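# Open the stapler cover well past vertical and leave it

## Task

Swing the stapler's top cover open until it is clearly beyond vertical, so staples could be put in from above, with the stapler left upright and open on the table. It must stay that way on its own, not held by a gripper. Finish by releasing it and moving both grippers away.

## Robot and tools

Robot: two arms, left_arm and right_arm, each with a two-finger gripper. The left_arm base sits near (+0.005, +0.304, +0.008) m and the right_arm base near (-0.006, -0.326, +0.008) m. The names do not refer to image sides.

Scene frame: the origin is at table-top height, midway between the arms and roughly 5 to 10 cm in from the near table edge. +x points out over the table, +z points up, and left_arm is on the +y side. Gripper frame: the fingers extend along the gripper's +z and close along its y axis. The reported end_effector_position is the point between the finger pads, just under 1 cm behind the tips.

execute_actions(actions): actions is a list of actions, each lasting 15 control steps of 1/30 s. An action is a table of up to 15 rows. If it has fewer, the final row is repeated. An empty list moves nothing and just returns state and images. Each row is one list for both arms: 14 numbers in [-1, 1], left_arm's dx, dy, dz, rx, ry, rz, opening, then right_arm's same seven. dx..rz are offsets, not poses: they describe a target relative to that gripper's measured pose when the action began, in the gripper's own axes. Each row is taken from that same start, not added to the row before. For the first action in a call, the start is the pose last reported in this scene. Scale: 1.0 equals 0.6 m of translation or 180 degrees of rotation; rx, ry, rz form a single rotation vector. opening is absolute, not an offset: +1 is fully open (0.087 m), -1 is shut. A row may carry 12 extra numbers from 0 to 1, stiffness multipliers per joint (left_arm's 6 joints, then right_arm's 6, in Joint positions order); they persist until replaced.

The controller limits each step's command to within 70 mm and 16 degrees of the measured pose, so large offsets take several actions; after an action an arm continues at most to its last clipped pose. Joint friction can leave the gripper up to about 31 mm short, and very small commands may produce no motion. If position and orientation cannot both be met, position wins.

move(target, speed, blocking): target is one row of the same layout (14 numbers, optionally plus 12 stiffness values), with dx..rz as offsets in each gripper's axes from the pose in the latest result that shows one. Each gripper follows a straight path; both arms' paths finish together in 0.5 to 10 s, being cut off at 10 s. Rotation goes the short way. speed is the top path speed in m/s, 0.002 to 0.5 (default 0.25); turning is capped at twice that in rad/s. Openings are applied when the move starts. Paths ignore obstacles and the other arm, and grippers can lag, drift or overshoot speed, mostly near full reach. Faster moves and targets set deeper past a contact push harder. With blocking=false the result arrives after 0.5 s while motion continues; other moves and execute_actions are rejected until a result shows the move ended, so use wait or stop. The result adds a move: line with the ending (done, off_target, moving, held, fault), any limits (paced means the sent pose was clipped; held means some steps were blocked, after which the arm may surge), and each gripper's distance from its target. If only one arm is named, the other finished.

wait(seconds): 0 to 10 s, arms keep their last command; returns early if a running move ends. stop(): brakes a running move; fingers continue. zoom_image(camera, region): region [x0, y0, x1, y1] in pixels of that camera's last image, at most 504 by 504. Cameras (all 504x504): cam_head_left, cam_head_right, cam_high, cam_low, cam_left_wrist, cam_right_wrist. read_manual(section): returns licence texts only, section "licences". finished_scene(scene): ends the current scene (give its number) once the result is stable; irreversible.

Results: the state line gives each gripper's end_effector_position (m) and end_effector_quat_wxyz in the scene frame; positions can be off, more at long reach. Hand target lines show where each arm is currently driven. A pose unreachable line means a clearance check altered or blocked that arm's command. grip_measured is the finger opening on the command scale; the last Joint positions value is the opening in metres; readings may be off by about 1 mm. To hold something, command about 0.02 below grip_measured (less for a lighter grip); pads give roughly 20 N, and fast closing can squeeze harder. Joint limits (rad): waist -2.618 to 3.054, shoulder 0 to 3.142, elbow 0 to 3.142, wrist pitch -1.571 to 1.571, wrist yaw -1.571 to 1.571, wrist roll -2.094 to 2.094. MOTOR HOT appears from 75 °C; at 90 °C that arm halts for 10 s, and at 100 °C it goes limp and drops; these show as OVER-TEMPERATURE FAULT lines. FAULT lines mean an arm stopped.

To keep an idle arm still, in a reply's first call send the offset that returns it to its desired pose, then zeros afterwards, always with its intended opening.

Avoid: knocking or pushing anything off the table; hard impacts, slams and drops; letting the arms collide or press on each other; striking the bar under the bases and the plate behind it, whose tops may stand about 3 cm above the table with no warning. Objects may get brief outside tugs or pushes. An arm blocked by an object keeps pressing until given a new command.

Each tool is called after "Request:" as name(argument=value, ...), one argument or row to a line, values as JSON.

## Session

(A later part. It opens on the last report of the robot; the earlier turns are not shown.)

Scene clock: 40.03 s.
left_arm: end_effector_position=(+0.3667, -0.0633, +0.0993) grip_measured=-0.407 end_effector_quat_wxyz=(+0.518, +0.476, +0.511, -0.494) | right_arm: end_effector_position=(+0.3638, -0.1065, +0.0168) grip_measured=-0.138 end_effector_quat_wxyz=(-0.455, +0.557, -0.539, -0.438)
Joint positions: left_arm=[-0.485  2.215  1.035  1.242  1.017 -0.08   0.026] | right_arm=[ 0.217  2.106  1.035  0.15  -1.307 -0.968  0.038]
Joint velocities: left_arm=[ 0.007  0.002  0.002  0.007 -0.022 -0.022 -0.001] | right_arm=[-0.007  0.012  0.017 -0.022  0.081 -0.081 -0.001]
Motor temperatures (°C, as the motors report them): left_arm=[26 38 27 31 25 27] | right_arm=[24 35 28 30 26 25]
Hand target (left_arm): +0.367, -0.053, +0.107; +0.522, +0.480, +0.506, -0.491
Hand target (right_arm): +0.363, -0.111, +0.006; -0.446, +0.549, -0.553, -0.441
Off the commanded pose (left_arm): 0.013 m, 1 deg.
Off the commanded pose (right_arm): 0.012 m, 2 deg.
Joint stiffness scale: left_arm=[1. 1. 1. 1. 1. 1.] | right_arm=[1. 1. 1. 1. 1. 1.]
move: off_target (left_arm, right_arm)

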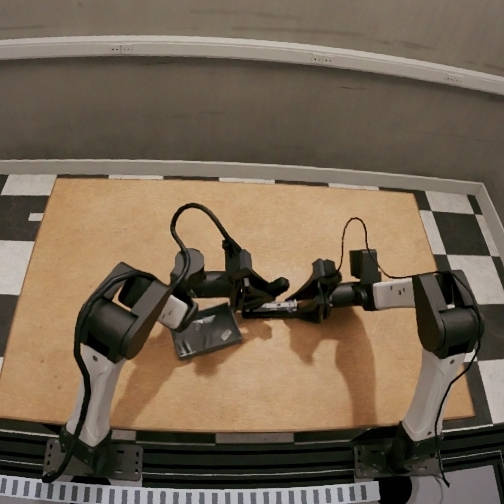

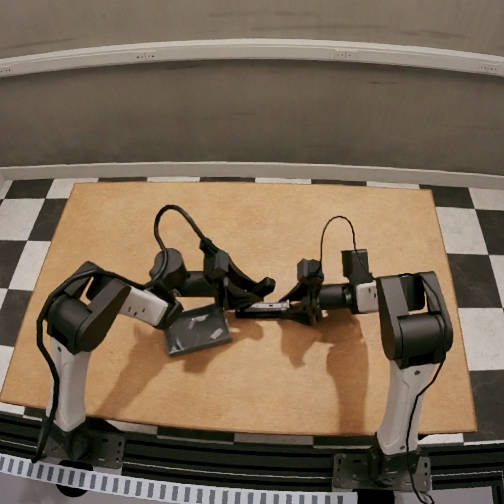

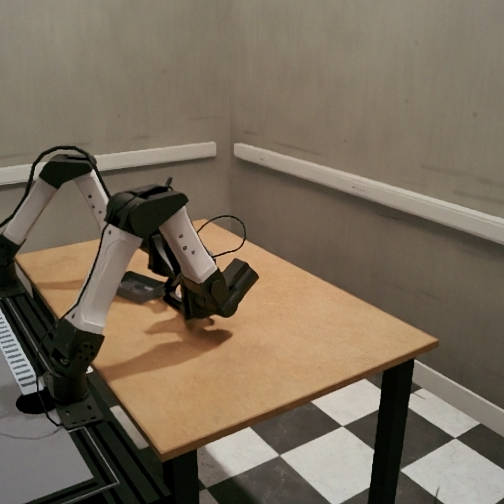

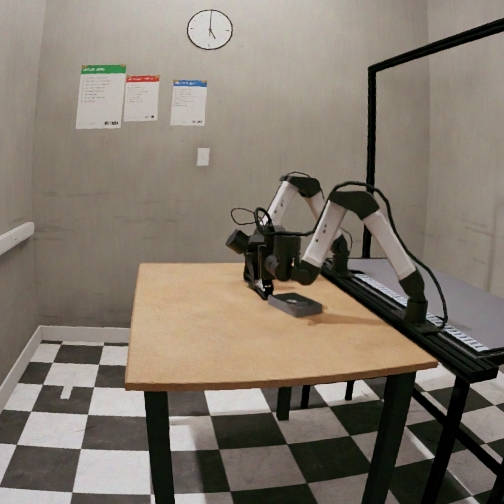

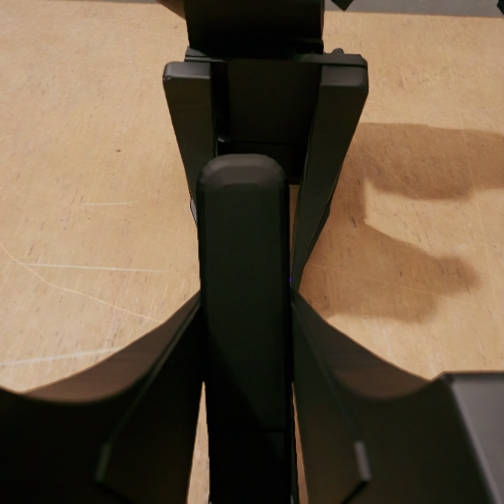

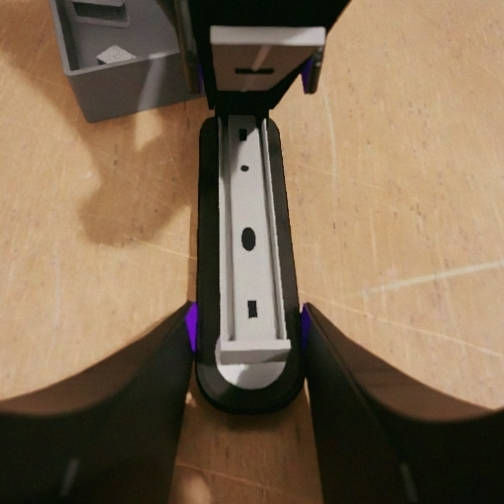

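Request:
move(
  target=[-0.025,0,-0.07,0,0.02,0,-0.42,0.02,0,-0.005,0,0,0,-0.3],
  speed=0.03,
)

Request:
move(
  target=[0.005,0,-0.07,0,0.02,0,-0.42,0.02,0,-0.005,0,0,0,-0.3],
  speed=0.03,
)

Request:
move(
  target=[0.035,0,-0.065,0,0.02,0,-0.42,0.02,0,-0.005,0,0,0,-0.3],
  speed=0.03,
)

Request:
zoom_image(
  camera="cam_head_left",
  region=[170, 240, 330, 340],
)

Scene clock: 42.13 s.
left_arm: end_effector_position=(+0.3638, -0.0352, +0.1126) grip_measured=-0.412 end_effector_quat_wxyz=(+0.505, +0.493, +0.520, -0.481) | right_arm: end_effector_position=(+0.3635, -0.1056, +0.0186) grip_measured=-0.138 end_effector_quat_wxyz=(-0.462, +0.564, -0.527, -0.437)
Joint positions: left_arm=[-0.427  2.089  0.984  1.063  1.085  0.021  0.026] | right_arm=[ 0.217  2.106  1.035  0.15  -1.32  -0.997  0.038]
Joint velocities: left_arm=[-0.012 -0.007  0.017 -0.051 -0.081  0.066  0.   ] | right_arm=[ 0.002 -0.012  0.007 -0.037 -0.022  0.022  0.   ]
Motor temperatures (°C, as the motors report them): left_arm=[26 39 27 31 25 27] | right_arm=[24 35 29 30 26 25]
Hand target (left_arm): +0.364, -0.022, +0.113; +0.502, +0.491, +0.527, -0.478
Hand target (right_arm): +0.363, -0.112, +0.006; -0.455, +0.557, -0.539, -0.438
Off the commanded pose (left_arm): 0.014 m, 1 deg.
Off the commanded pose (right_arm): 0.014 m, 2 deg.
Joint stiffness scale: left_arm=[1. 1. 1. 1. 1. 1.] | right_arm=[1. 1. 1. 1. 1. 1.]
move: off_target (left_arm, right_arm)

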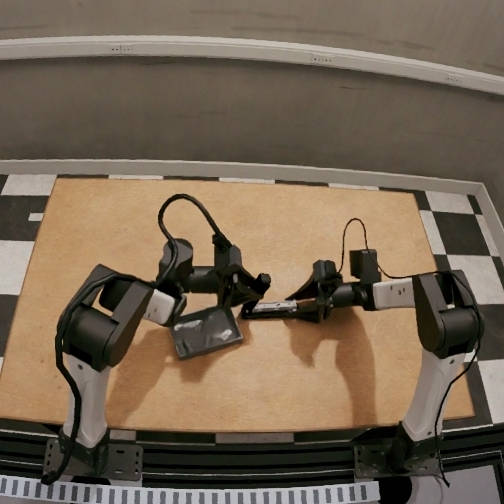

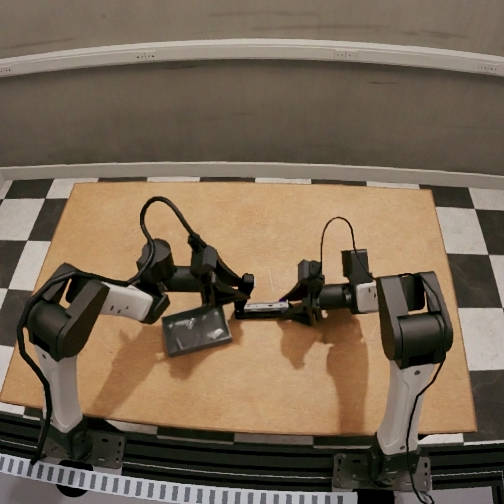

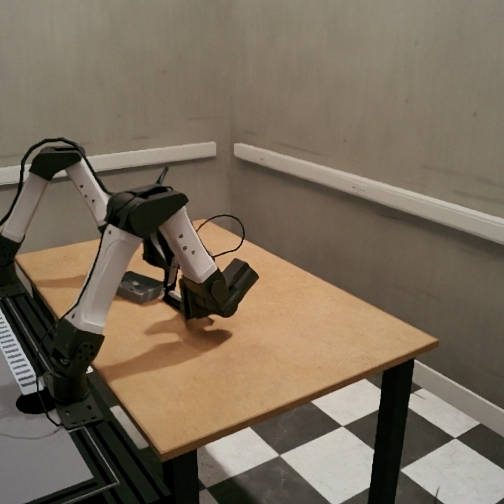

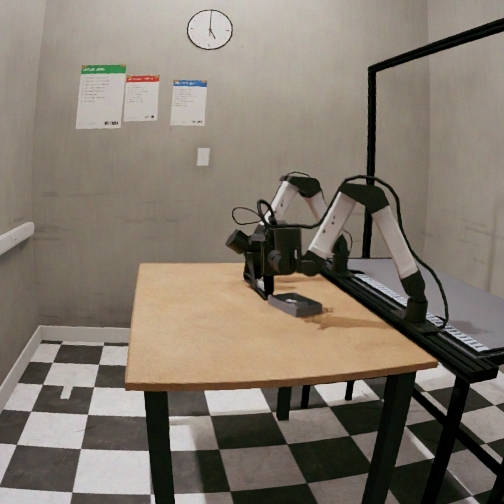

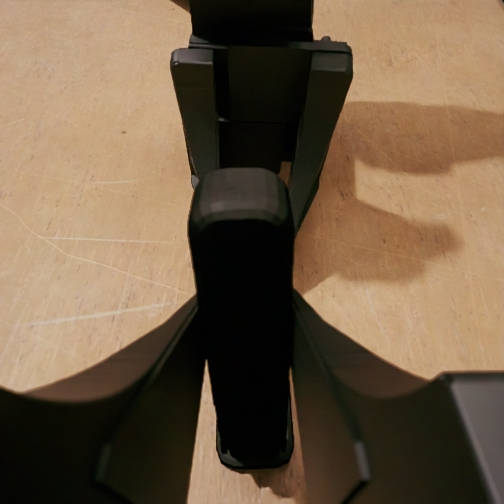

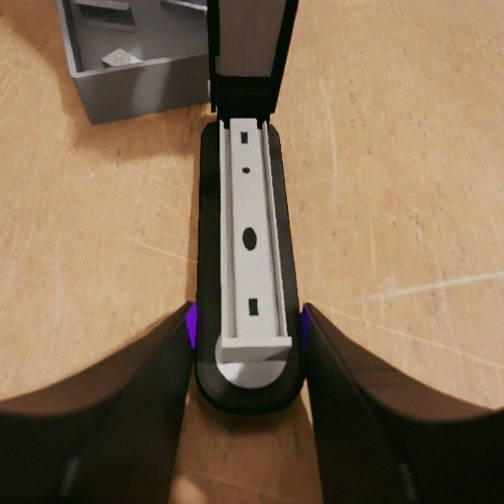

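Scene clock: 43.80 s.
left_arm: end_effector_position=(+0.3619, -0.0098, +0.1145) grip_measured=-0.411 end_effector_quat_wxyz=(+0.495, +0.513, +0.523, -0.467) | right_arm: end_effector_position=(+0.3631, -0.1047, +0.0202) grip_measured=-0.138 end_effector_quat_wxyz=(-0.467, +0.569, -0.517, -0.436)
Joint positions: left_arm=[-0.372  2.01   0.956  0.894  1.147  0.151  0.026] | right_arm=[ 0.218  2.106  1.035  0.15  -1.331 -1.018  0.038]
Joint velocities: left_arm=[-0.012 -0.022 -0.002 -0.022 -0.037  0.007 -0.   ] | right_arm=[-0.007 -0.002  0.012  0.037  0.007 -0.022  0.001]
Motor temperatures (°C, as the motors report them): left_arm=[26 39 27 31 25 27] | right_arm=[24 35 29 30 26 25]
Hand target (left_arm): +0.362, +0.006, +0.111; +0.489, +0.508, +0.535, -0.465
Hand target (right_arm): +0.364, -0.111, +0.008; -0.462, +0.564, -0.527, -0.437
Off the commanded pose (left_arm): 0.017 m, 2 deg.
Off the commanded pose (right_arm): 0.014 m, 1 deg.
Joint stiffness scale: left_arm=[1. 1. 1. 1. 1. 1.] | right_arm=[1. 1. 1. 1. 1. 1.]
move: off_target (left_arm, right_arm)

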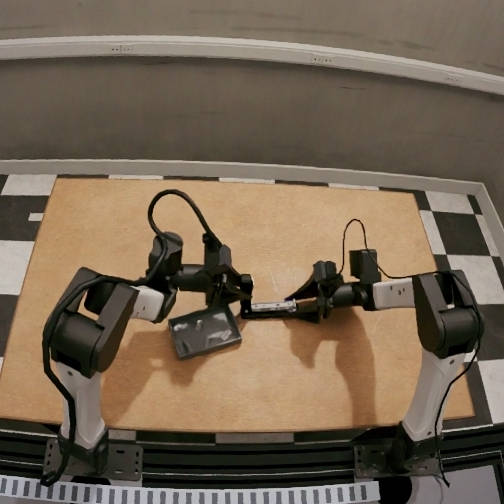

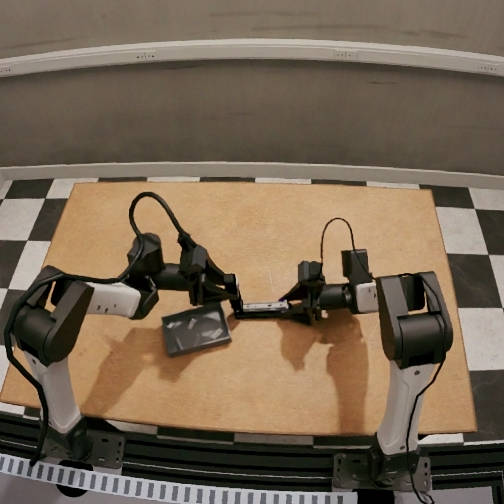

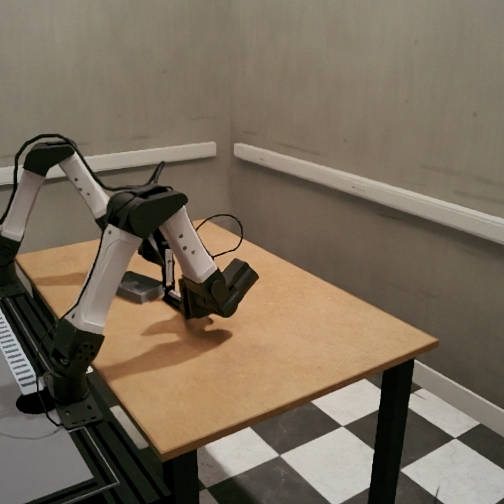

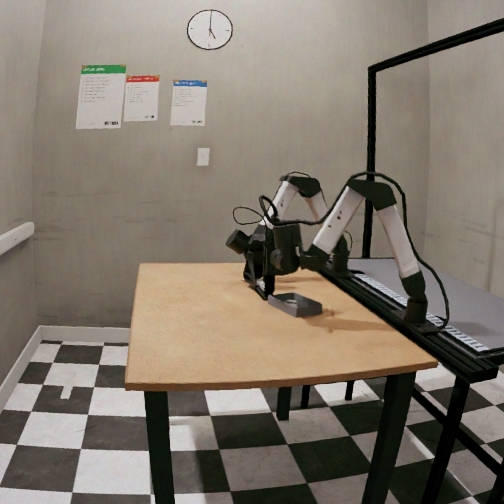

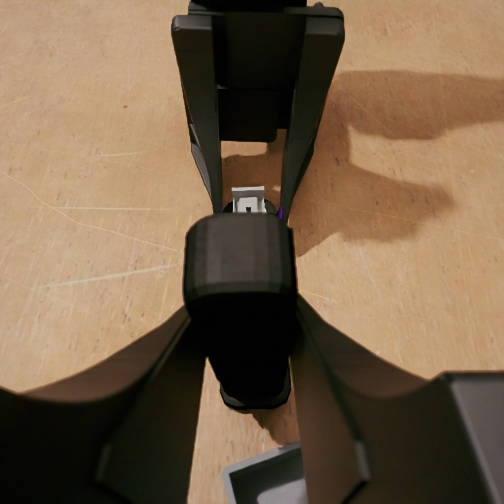

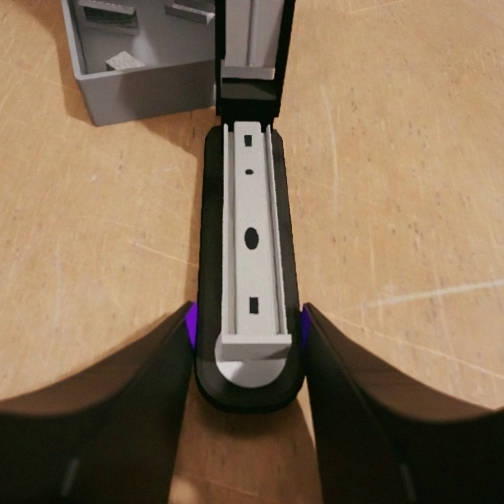

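Scene clock: 45.57 s.
left_arm: end_effector_position=(+0.3609, +0.0117, +0.1096) grip_measured=-0.406 end_effector_quat_wxyz=(+0.490, +0.534, +0.517, -0.455) | right_arm: end_effector_position=(+0.3623, -0.1037, +0.0220) grip_measured=-0.141 end_effector_quat_wxyz=(-0.472, +0.573, -0.508, -0.437)
Joint positions: left_arm=[-0.321  1.973  0.946  0.749  1.21   0.299  0.026] | right_arm=[ 0.219  2.106  1.035  0.15  -1.345 -1.036  0.038]
Joint velocities: left_arm=[-0.002 -0.007  0.007 -0.066 -0.007  0.066 -0.001] | right_arm=[ 0.002  0.017  0.002 -0.022 -0.037 -0.051 -0.   ]
Motor temperatures (°C, as the motors report them): left_arm=[26 39 27 31 25 27] | right_arm=[24 35 29 30 26 25]
Hand target (left_arm): +0.360, +0.030, +0.097; +0.480, +0.526, +0.538, -0.451
Hand target (right_arm): +0.363, -0.110, +0.009; -0.468, +0.569, -0.517, -0.436
Off the commanded pose (left_arm): 0.023 m, 3 deg.
Off the commanded pose (right_arm): 0.015 m, 1 deg.
Joint stiffness scale: left_arm=[1. 1. 1. 1. 1. 1.] | right_arm=[1. 1. 1. 1. 1. 1.]
move: off_target (left_arm, right_arm)

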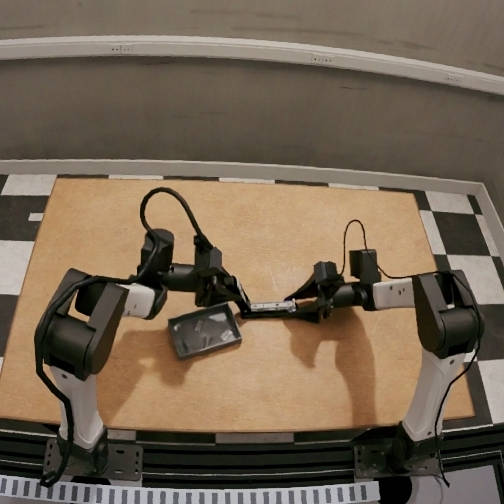

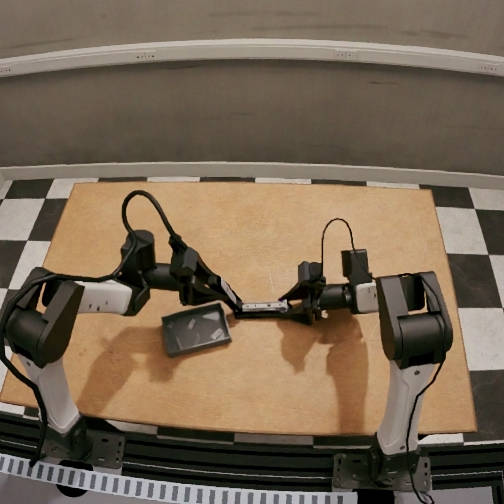

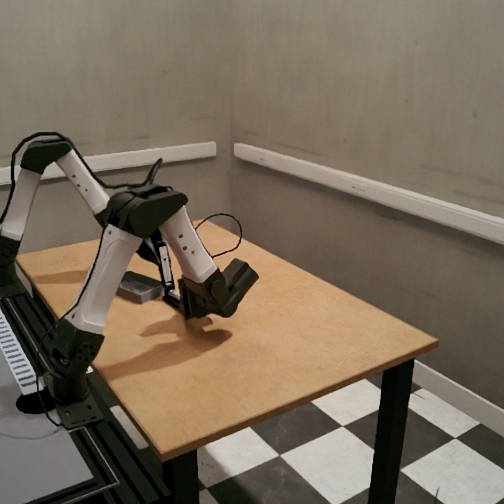

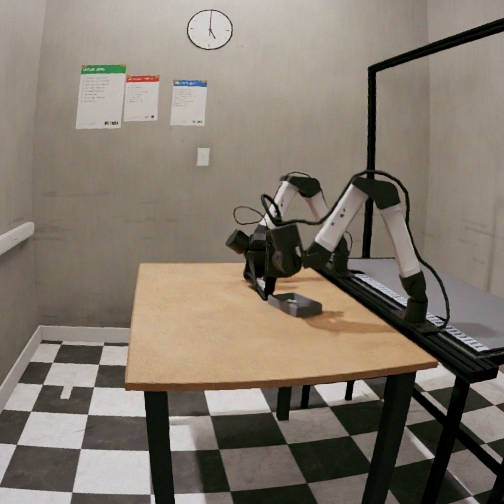

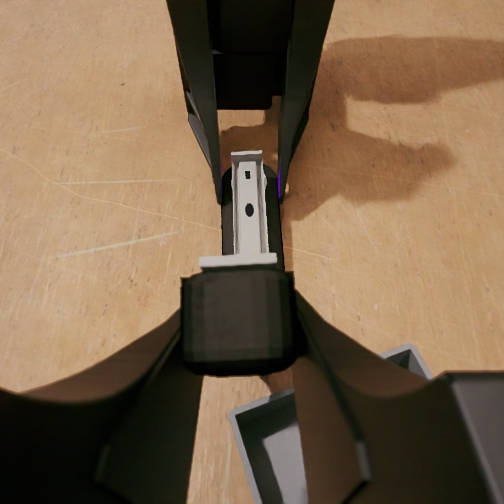

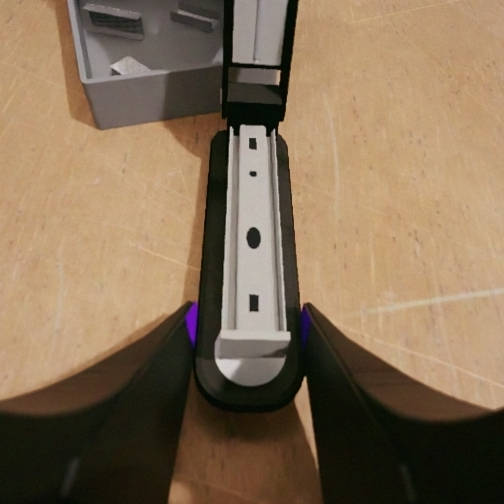

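Region (170, 240, 330, 340) of cam_head_left's 504x504 image, scaled by 3.150, with more detail than that image has; it fills the top 315 rows of this view, and the rest is white.

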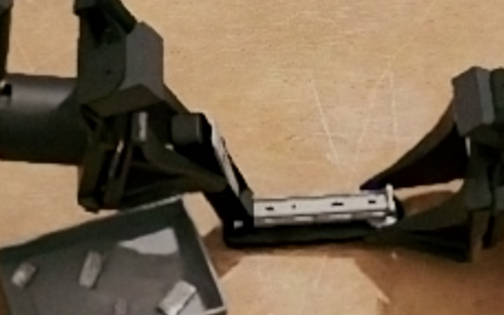

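Request:
move(
  target=[0.045,0,-0.065,0,0,0,-0.42,0.035,0,-0.005,0,0.02,0.02,-0.3],
  speed=0.03,
)

Request:
move(
  target=[-0.02,0,-0.17,0,0.08,0,0.2,0.015,0,0,0,0,0,-0.3],
  speed=0.1,
)

Request:
move(
  target=[0,0,0,0,0,0,0.2,-0.08,0,-0.13,0,0.1,0,0.4],
  speed=0.1,
)

Scene clock: 47.60 s.
left_arm: end_effector_position=(+0.3622, +0.0349, +0.1005) grip_measured=-0.403 end_effector_quat_wxyz=(+0.497, +0.541, +0.506, -0.452) | right_arm: end_effector_position=(+0.3653, -0.1001, +0.0239) grip_measured=-0.141 end_effector_quat_wxyz=(-0.467, +0.583, -0.506, -0.432)
Joint positions: left_arm=[-0.26   1.982  0.915  0.751  1.277  0.369  0.026] | right_arm=[ 0.23   2.106  1.073  0.071 -1.328 -1.086  0.038]
Joint velocities: left_arm=[ 0.017 -0.012  0.002 -0.037  0.022 -0.022  0.001] | right_arm=[-0.007  0.002  0.012 -0.022  0.066 -0.007  0.   ]
Motor temperatures (°C, as the motors report them): left_arm=[26 39 27 30 25 27] | right_arm=[24 35 29 30 26 25]
Hand target (left_arm): +0.361, +0.052, +0.087; +0.491, +0.533, +0.517, -0.455
Hand target (right_arm): +0.363, -0.110, +0.003; -0.443, +0.569, -0.540, -0.434
Off the commanded pose (left_arm): 0.023 m, 2 deg.
Off the commanded pose (right_arm): 0.024 m, 5 deg.
Joint stiffness scale: left_arm=[1. 1. 1. 1. 1. 1.] | right_arm=[1. 1. 1. 1. 1. 1.]
move: off_target (left_arm, right_arm)

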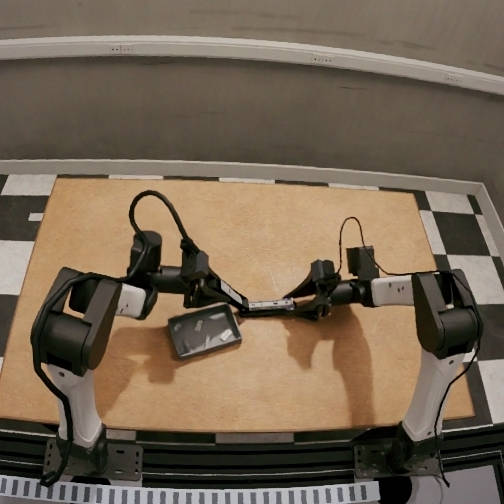

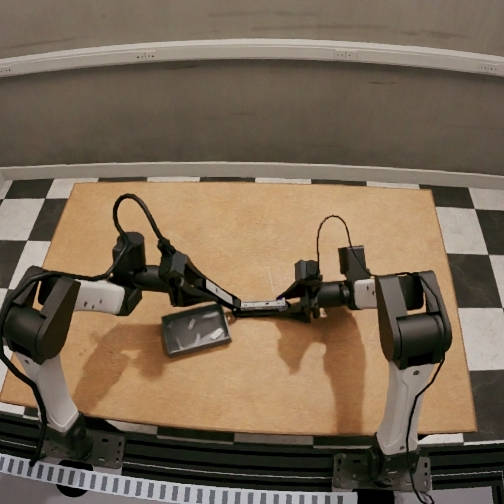

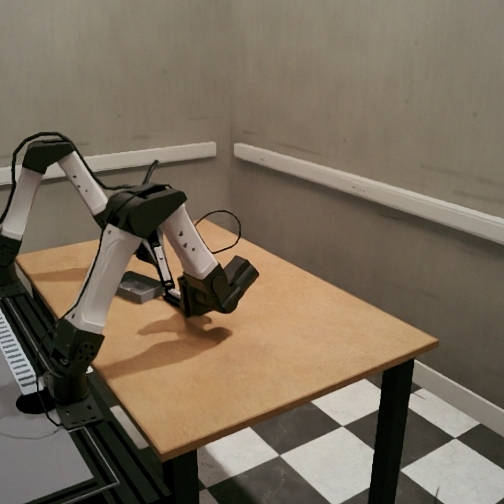

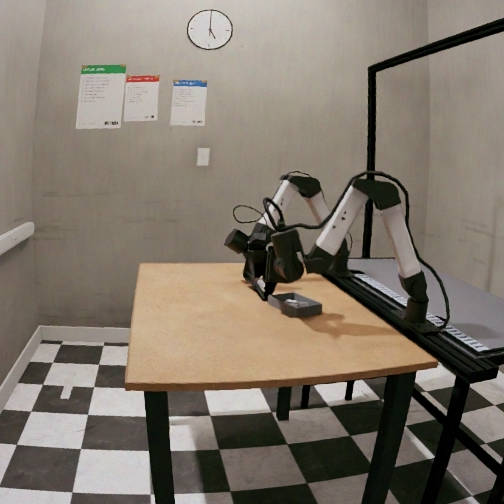

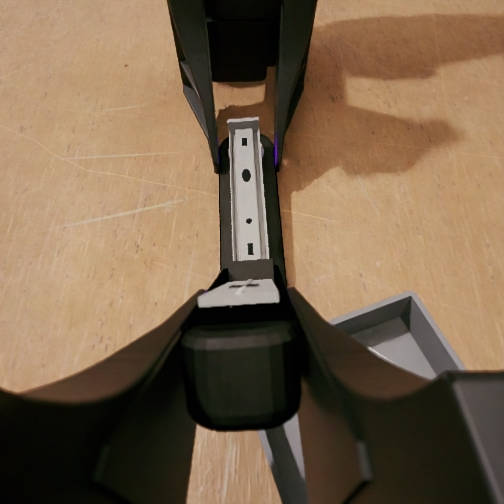

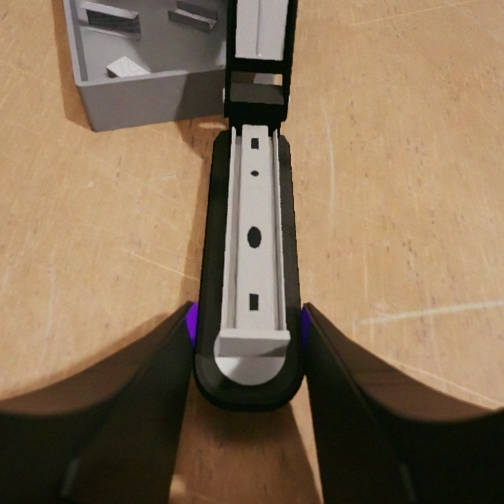

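Scene clock: 49.70 s.
left_arm: end_effector_position=(+0.3534, +0.1325, +0.1194) grip_measured=+0.200 end_effector_quat_wxyz=(+0.427, +0.593, +0.565, -0.383) | right_arm: end_effector_position=(+0.3660, -0.1000, +0.0235) grip_measured=-0.141 end_effector_quat_wxyz=(-0.468, +0.585, -0.504, -0.429)
Joint positions: left_arm=[-0.047  1.849  1.247 -0.751  1.221  1.402  0.052] | right_arm=[ 0.231  2.106  1.073  0.072 -1.325 -1.094  0.038]
Joint velocities: left_arm=[-0.017 -0.007  0.002 -0.066 -0.022  0.022 -0.001] | right_arm=[-0.012 -0.012  0.012  0.022  0.037 -0.051 -0.001]
Motor temperatures (°C, as the motors report them): left_arm=[26 38 28 30 25 27] | right_arm=[24 35 29 30 26 25]
Hand target (left_arm): +0.359, +0.136, +0.122; +0.429, +0.594, +0.566, -0.379
Hand target (right_arm): +0.366, -0.102, +0.015; -0.467, +0.583, -0.506, -0.432
Off the commanded pose (left_arm): 0.008 m, 0 deg.
Off the commanded pose (right_arm): 0.009 m, 1 deg.
Joint stiffness scale: left_arm=[1. 1. 1. 1. 1. 1.] | right_arm=[1. 1. 1. 1. 1. 1.]
move: done

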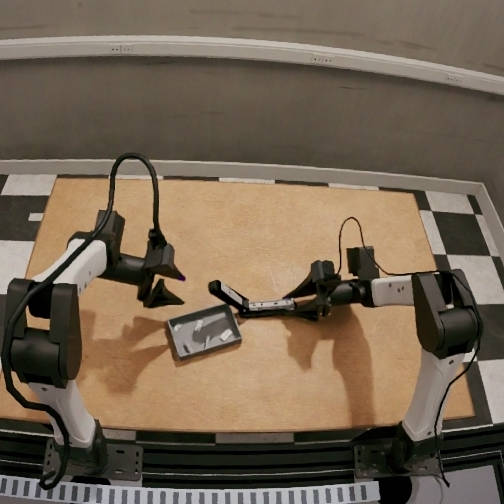

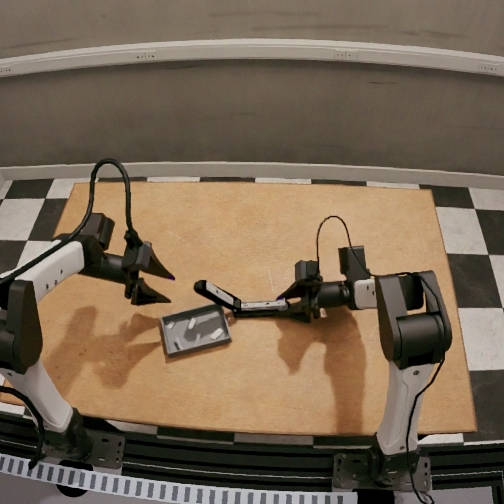

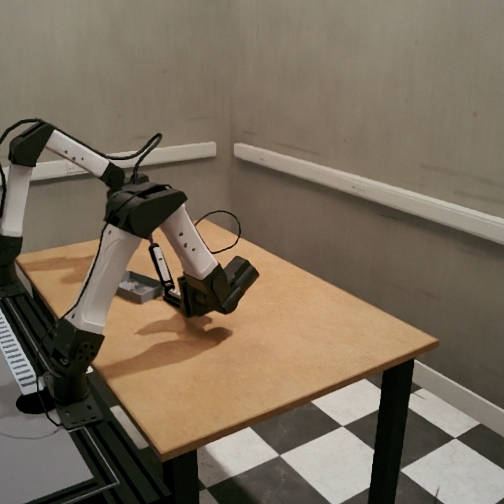

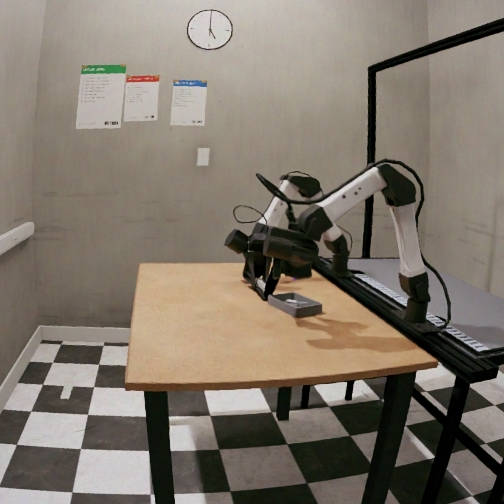

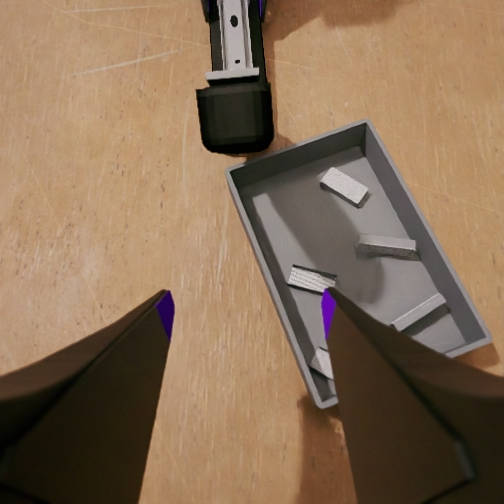

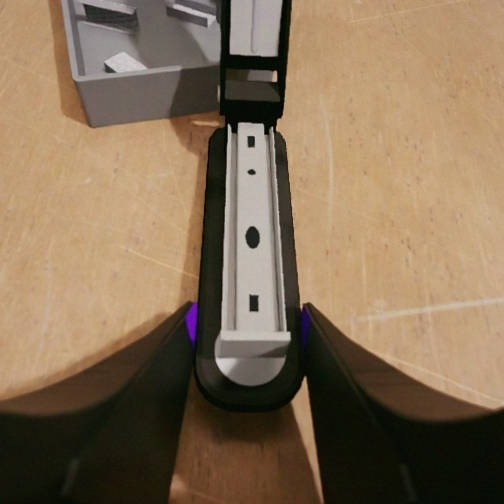

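Scene clock: 51.83 s.
left_arm: end_effector_position=(+0.3534, +0.1325, +0.1194) grip_measured=+0.200 end_effector_quat_wxyz=(+0.427, +0.593, +0.565, -0.384) | right_arm: end_effector_position=(+0.3628, -0.1620, +0.0787) grip_measured=+0.400 end_effector_quat_wxyz=(-0.383, +0.645, -0.567, -0.340)
Joint positions: left_arm=[-0.047  1.849  1.247 -0.752  1.221  1.402  0.052] | right_arm=[ 0.148  1.922  1.326 -0.804 -1.062 -1.53   0.061]
Joint velocities: left_arm=[ 0.017  0.007 -0.002 -0.022 -0.022 -0.007  0.001] | right_arm=[ 0.017 -0.012  0.002  0.007  0.007 -0.081  0.001]
Motor temperatures (°C, as the motors report them): left_arm=[26 38 28 30 26 27] | right_arm=[24 36 29 30 26 25]
Hand target (left_arm): +0.353, +0.132, +0.119; +0.427, +0.593, +0.565, -0.384
Hand target (right_arm): +0.365, -0.167, +0.085; -0.383, +0.646, -0.570, -0.333
Off the commanded pose (left_arm): 0.000 m, 0 deg.
Off the commanded pose (right_arm): 0.009 m, 1 deg.
Joint stiffness scale: left_arm=[1. 1. 1. 1. 1. 1.] | right_arm=[1. 1. 1. 1. 1. 1.]
move: done

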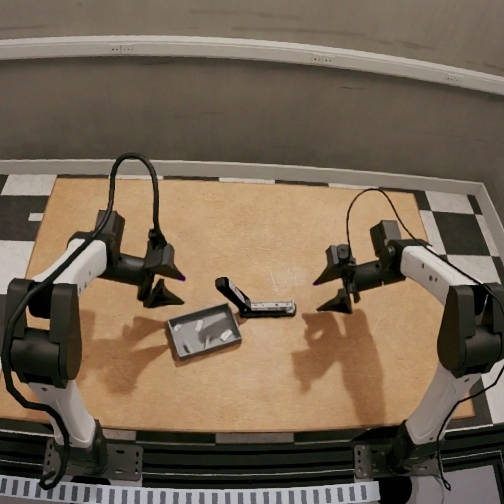

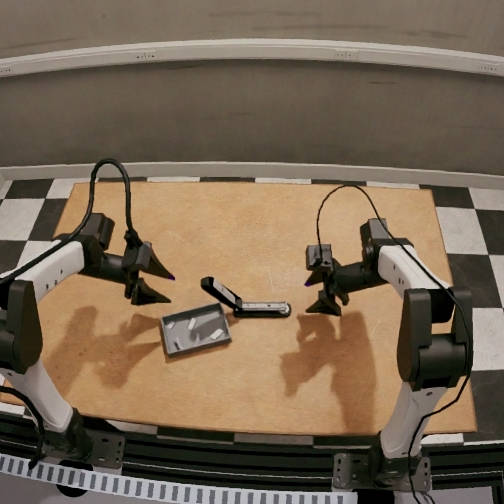

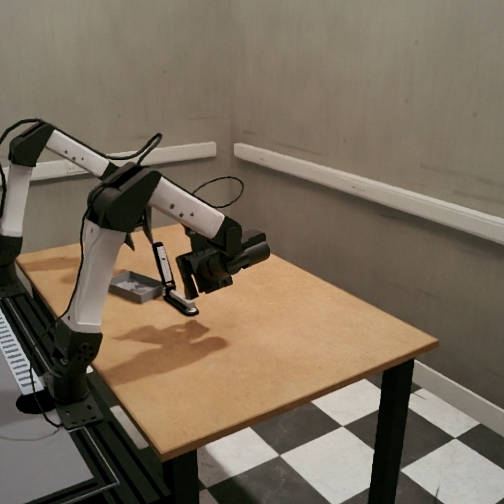

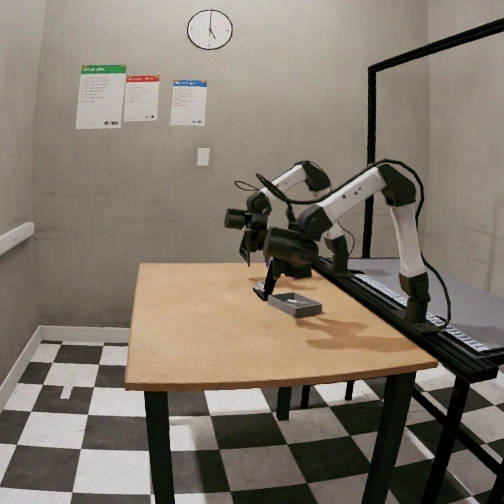

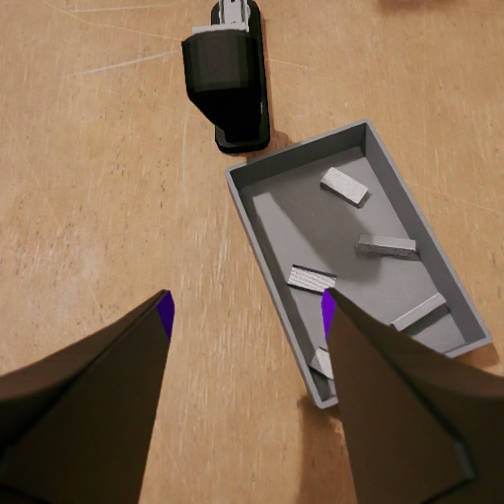

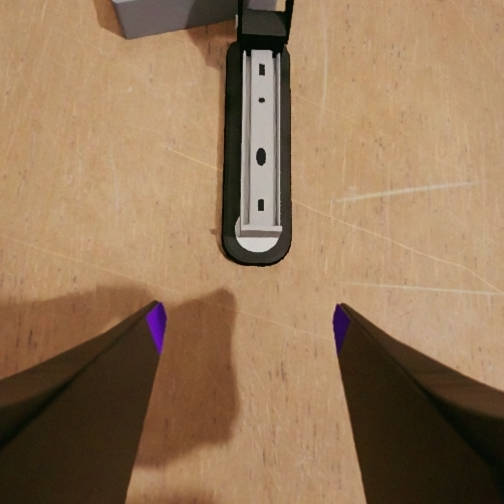

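Request:
finished_scene(
  scene=2,
)

The scene is finished: the task was done.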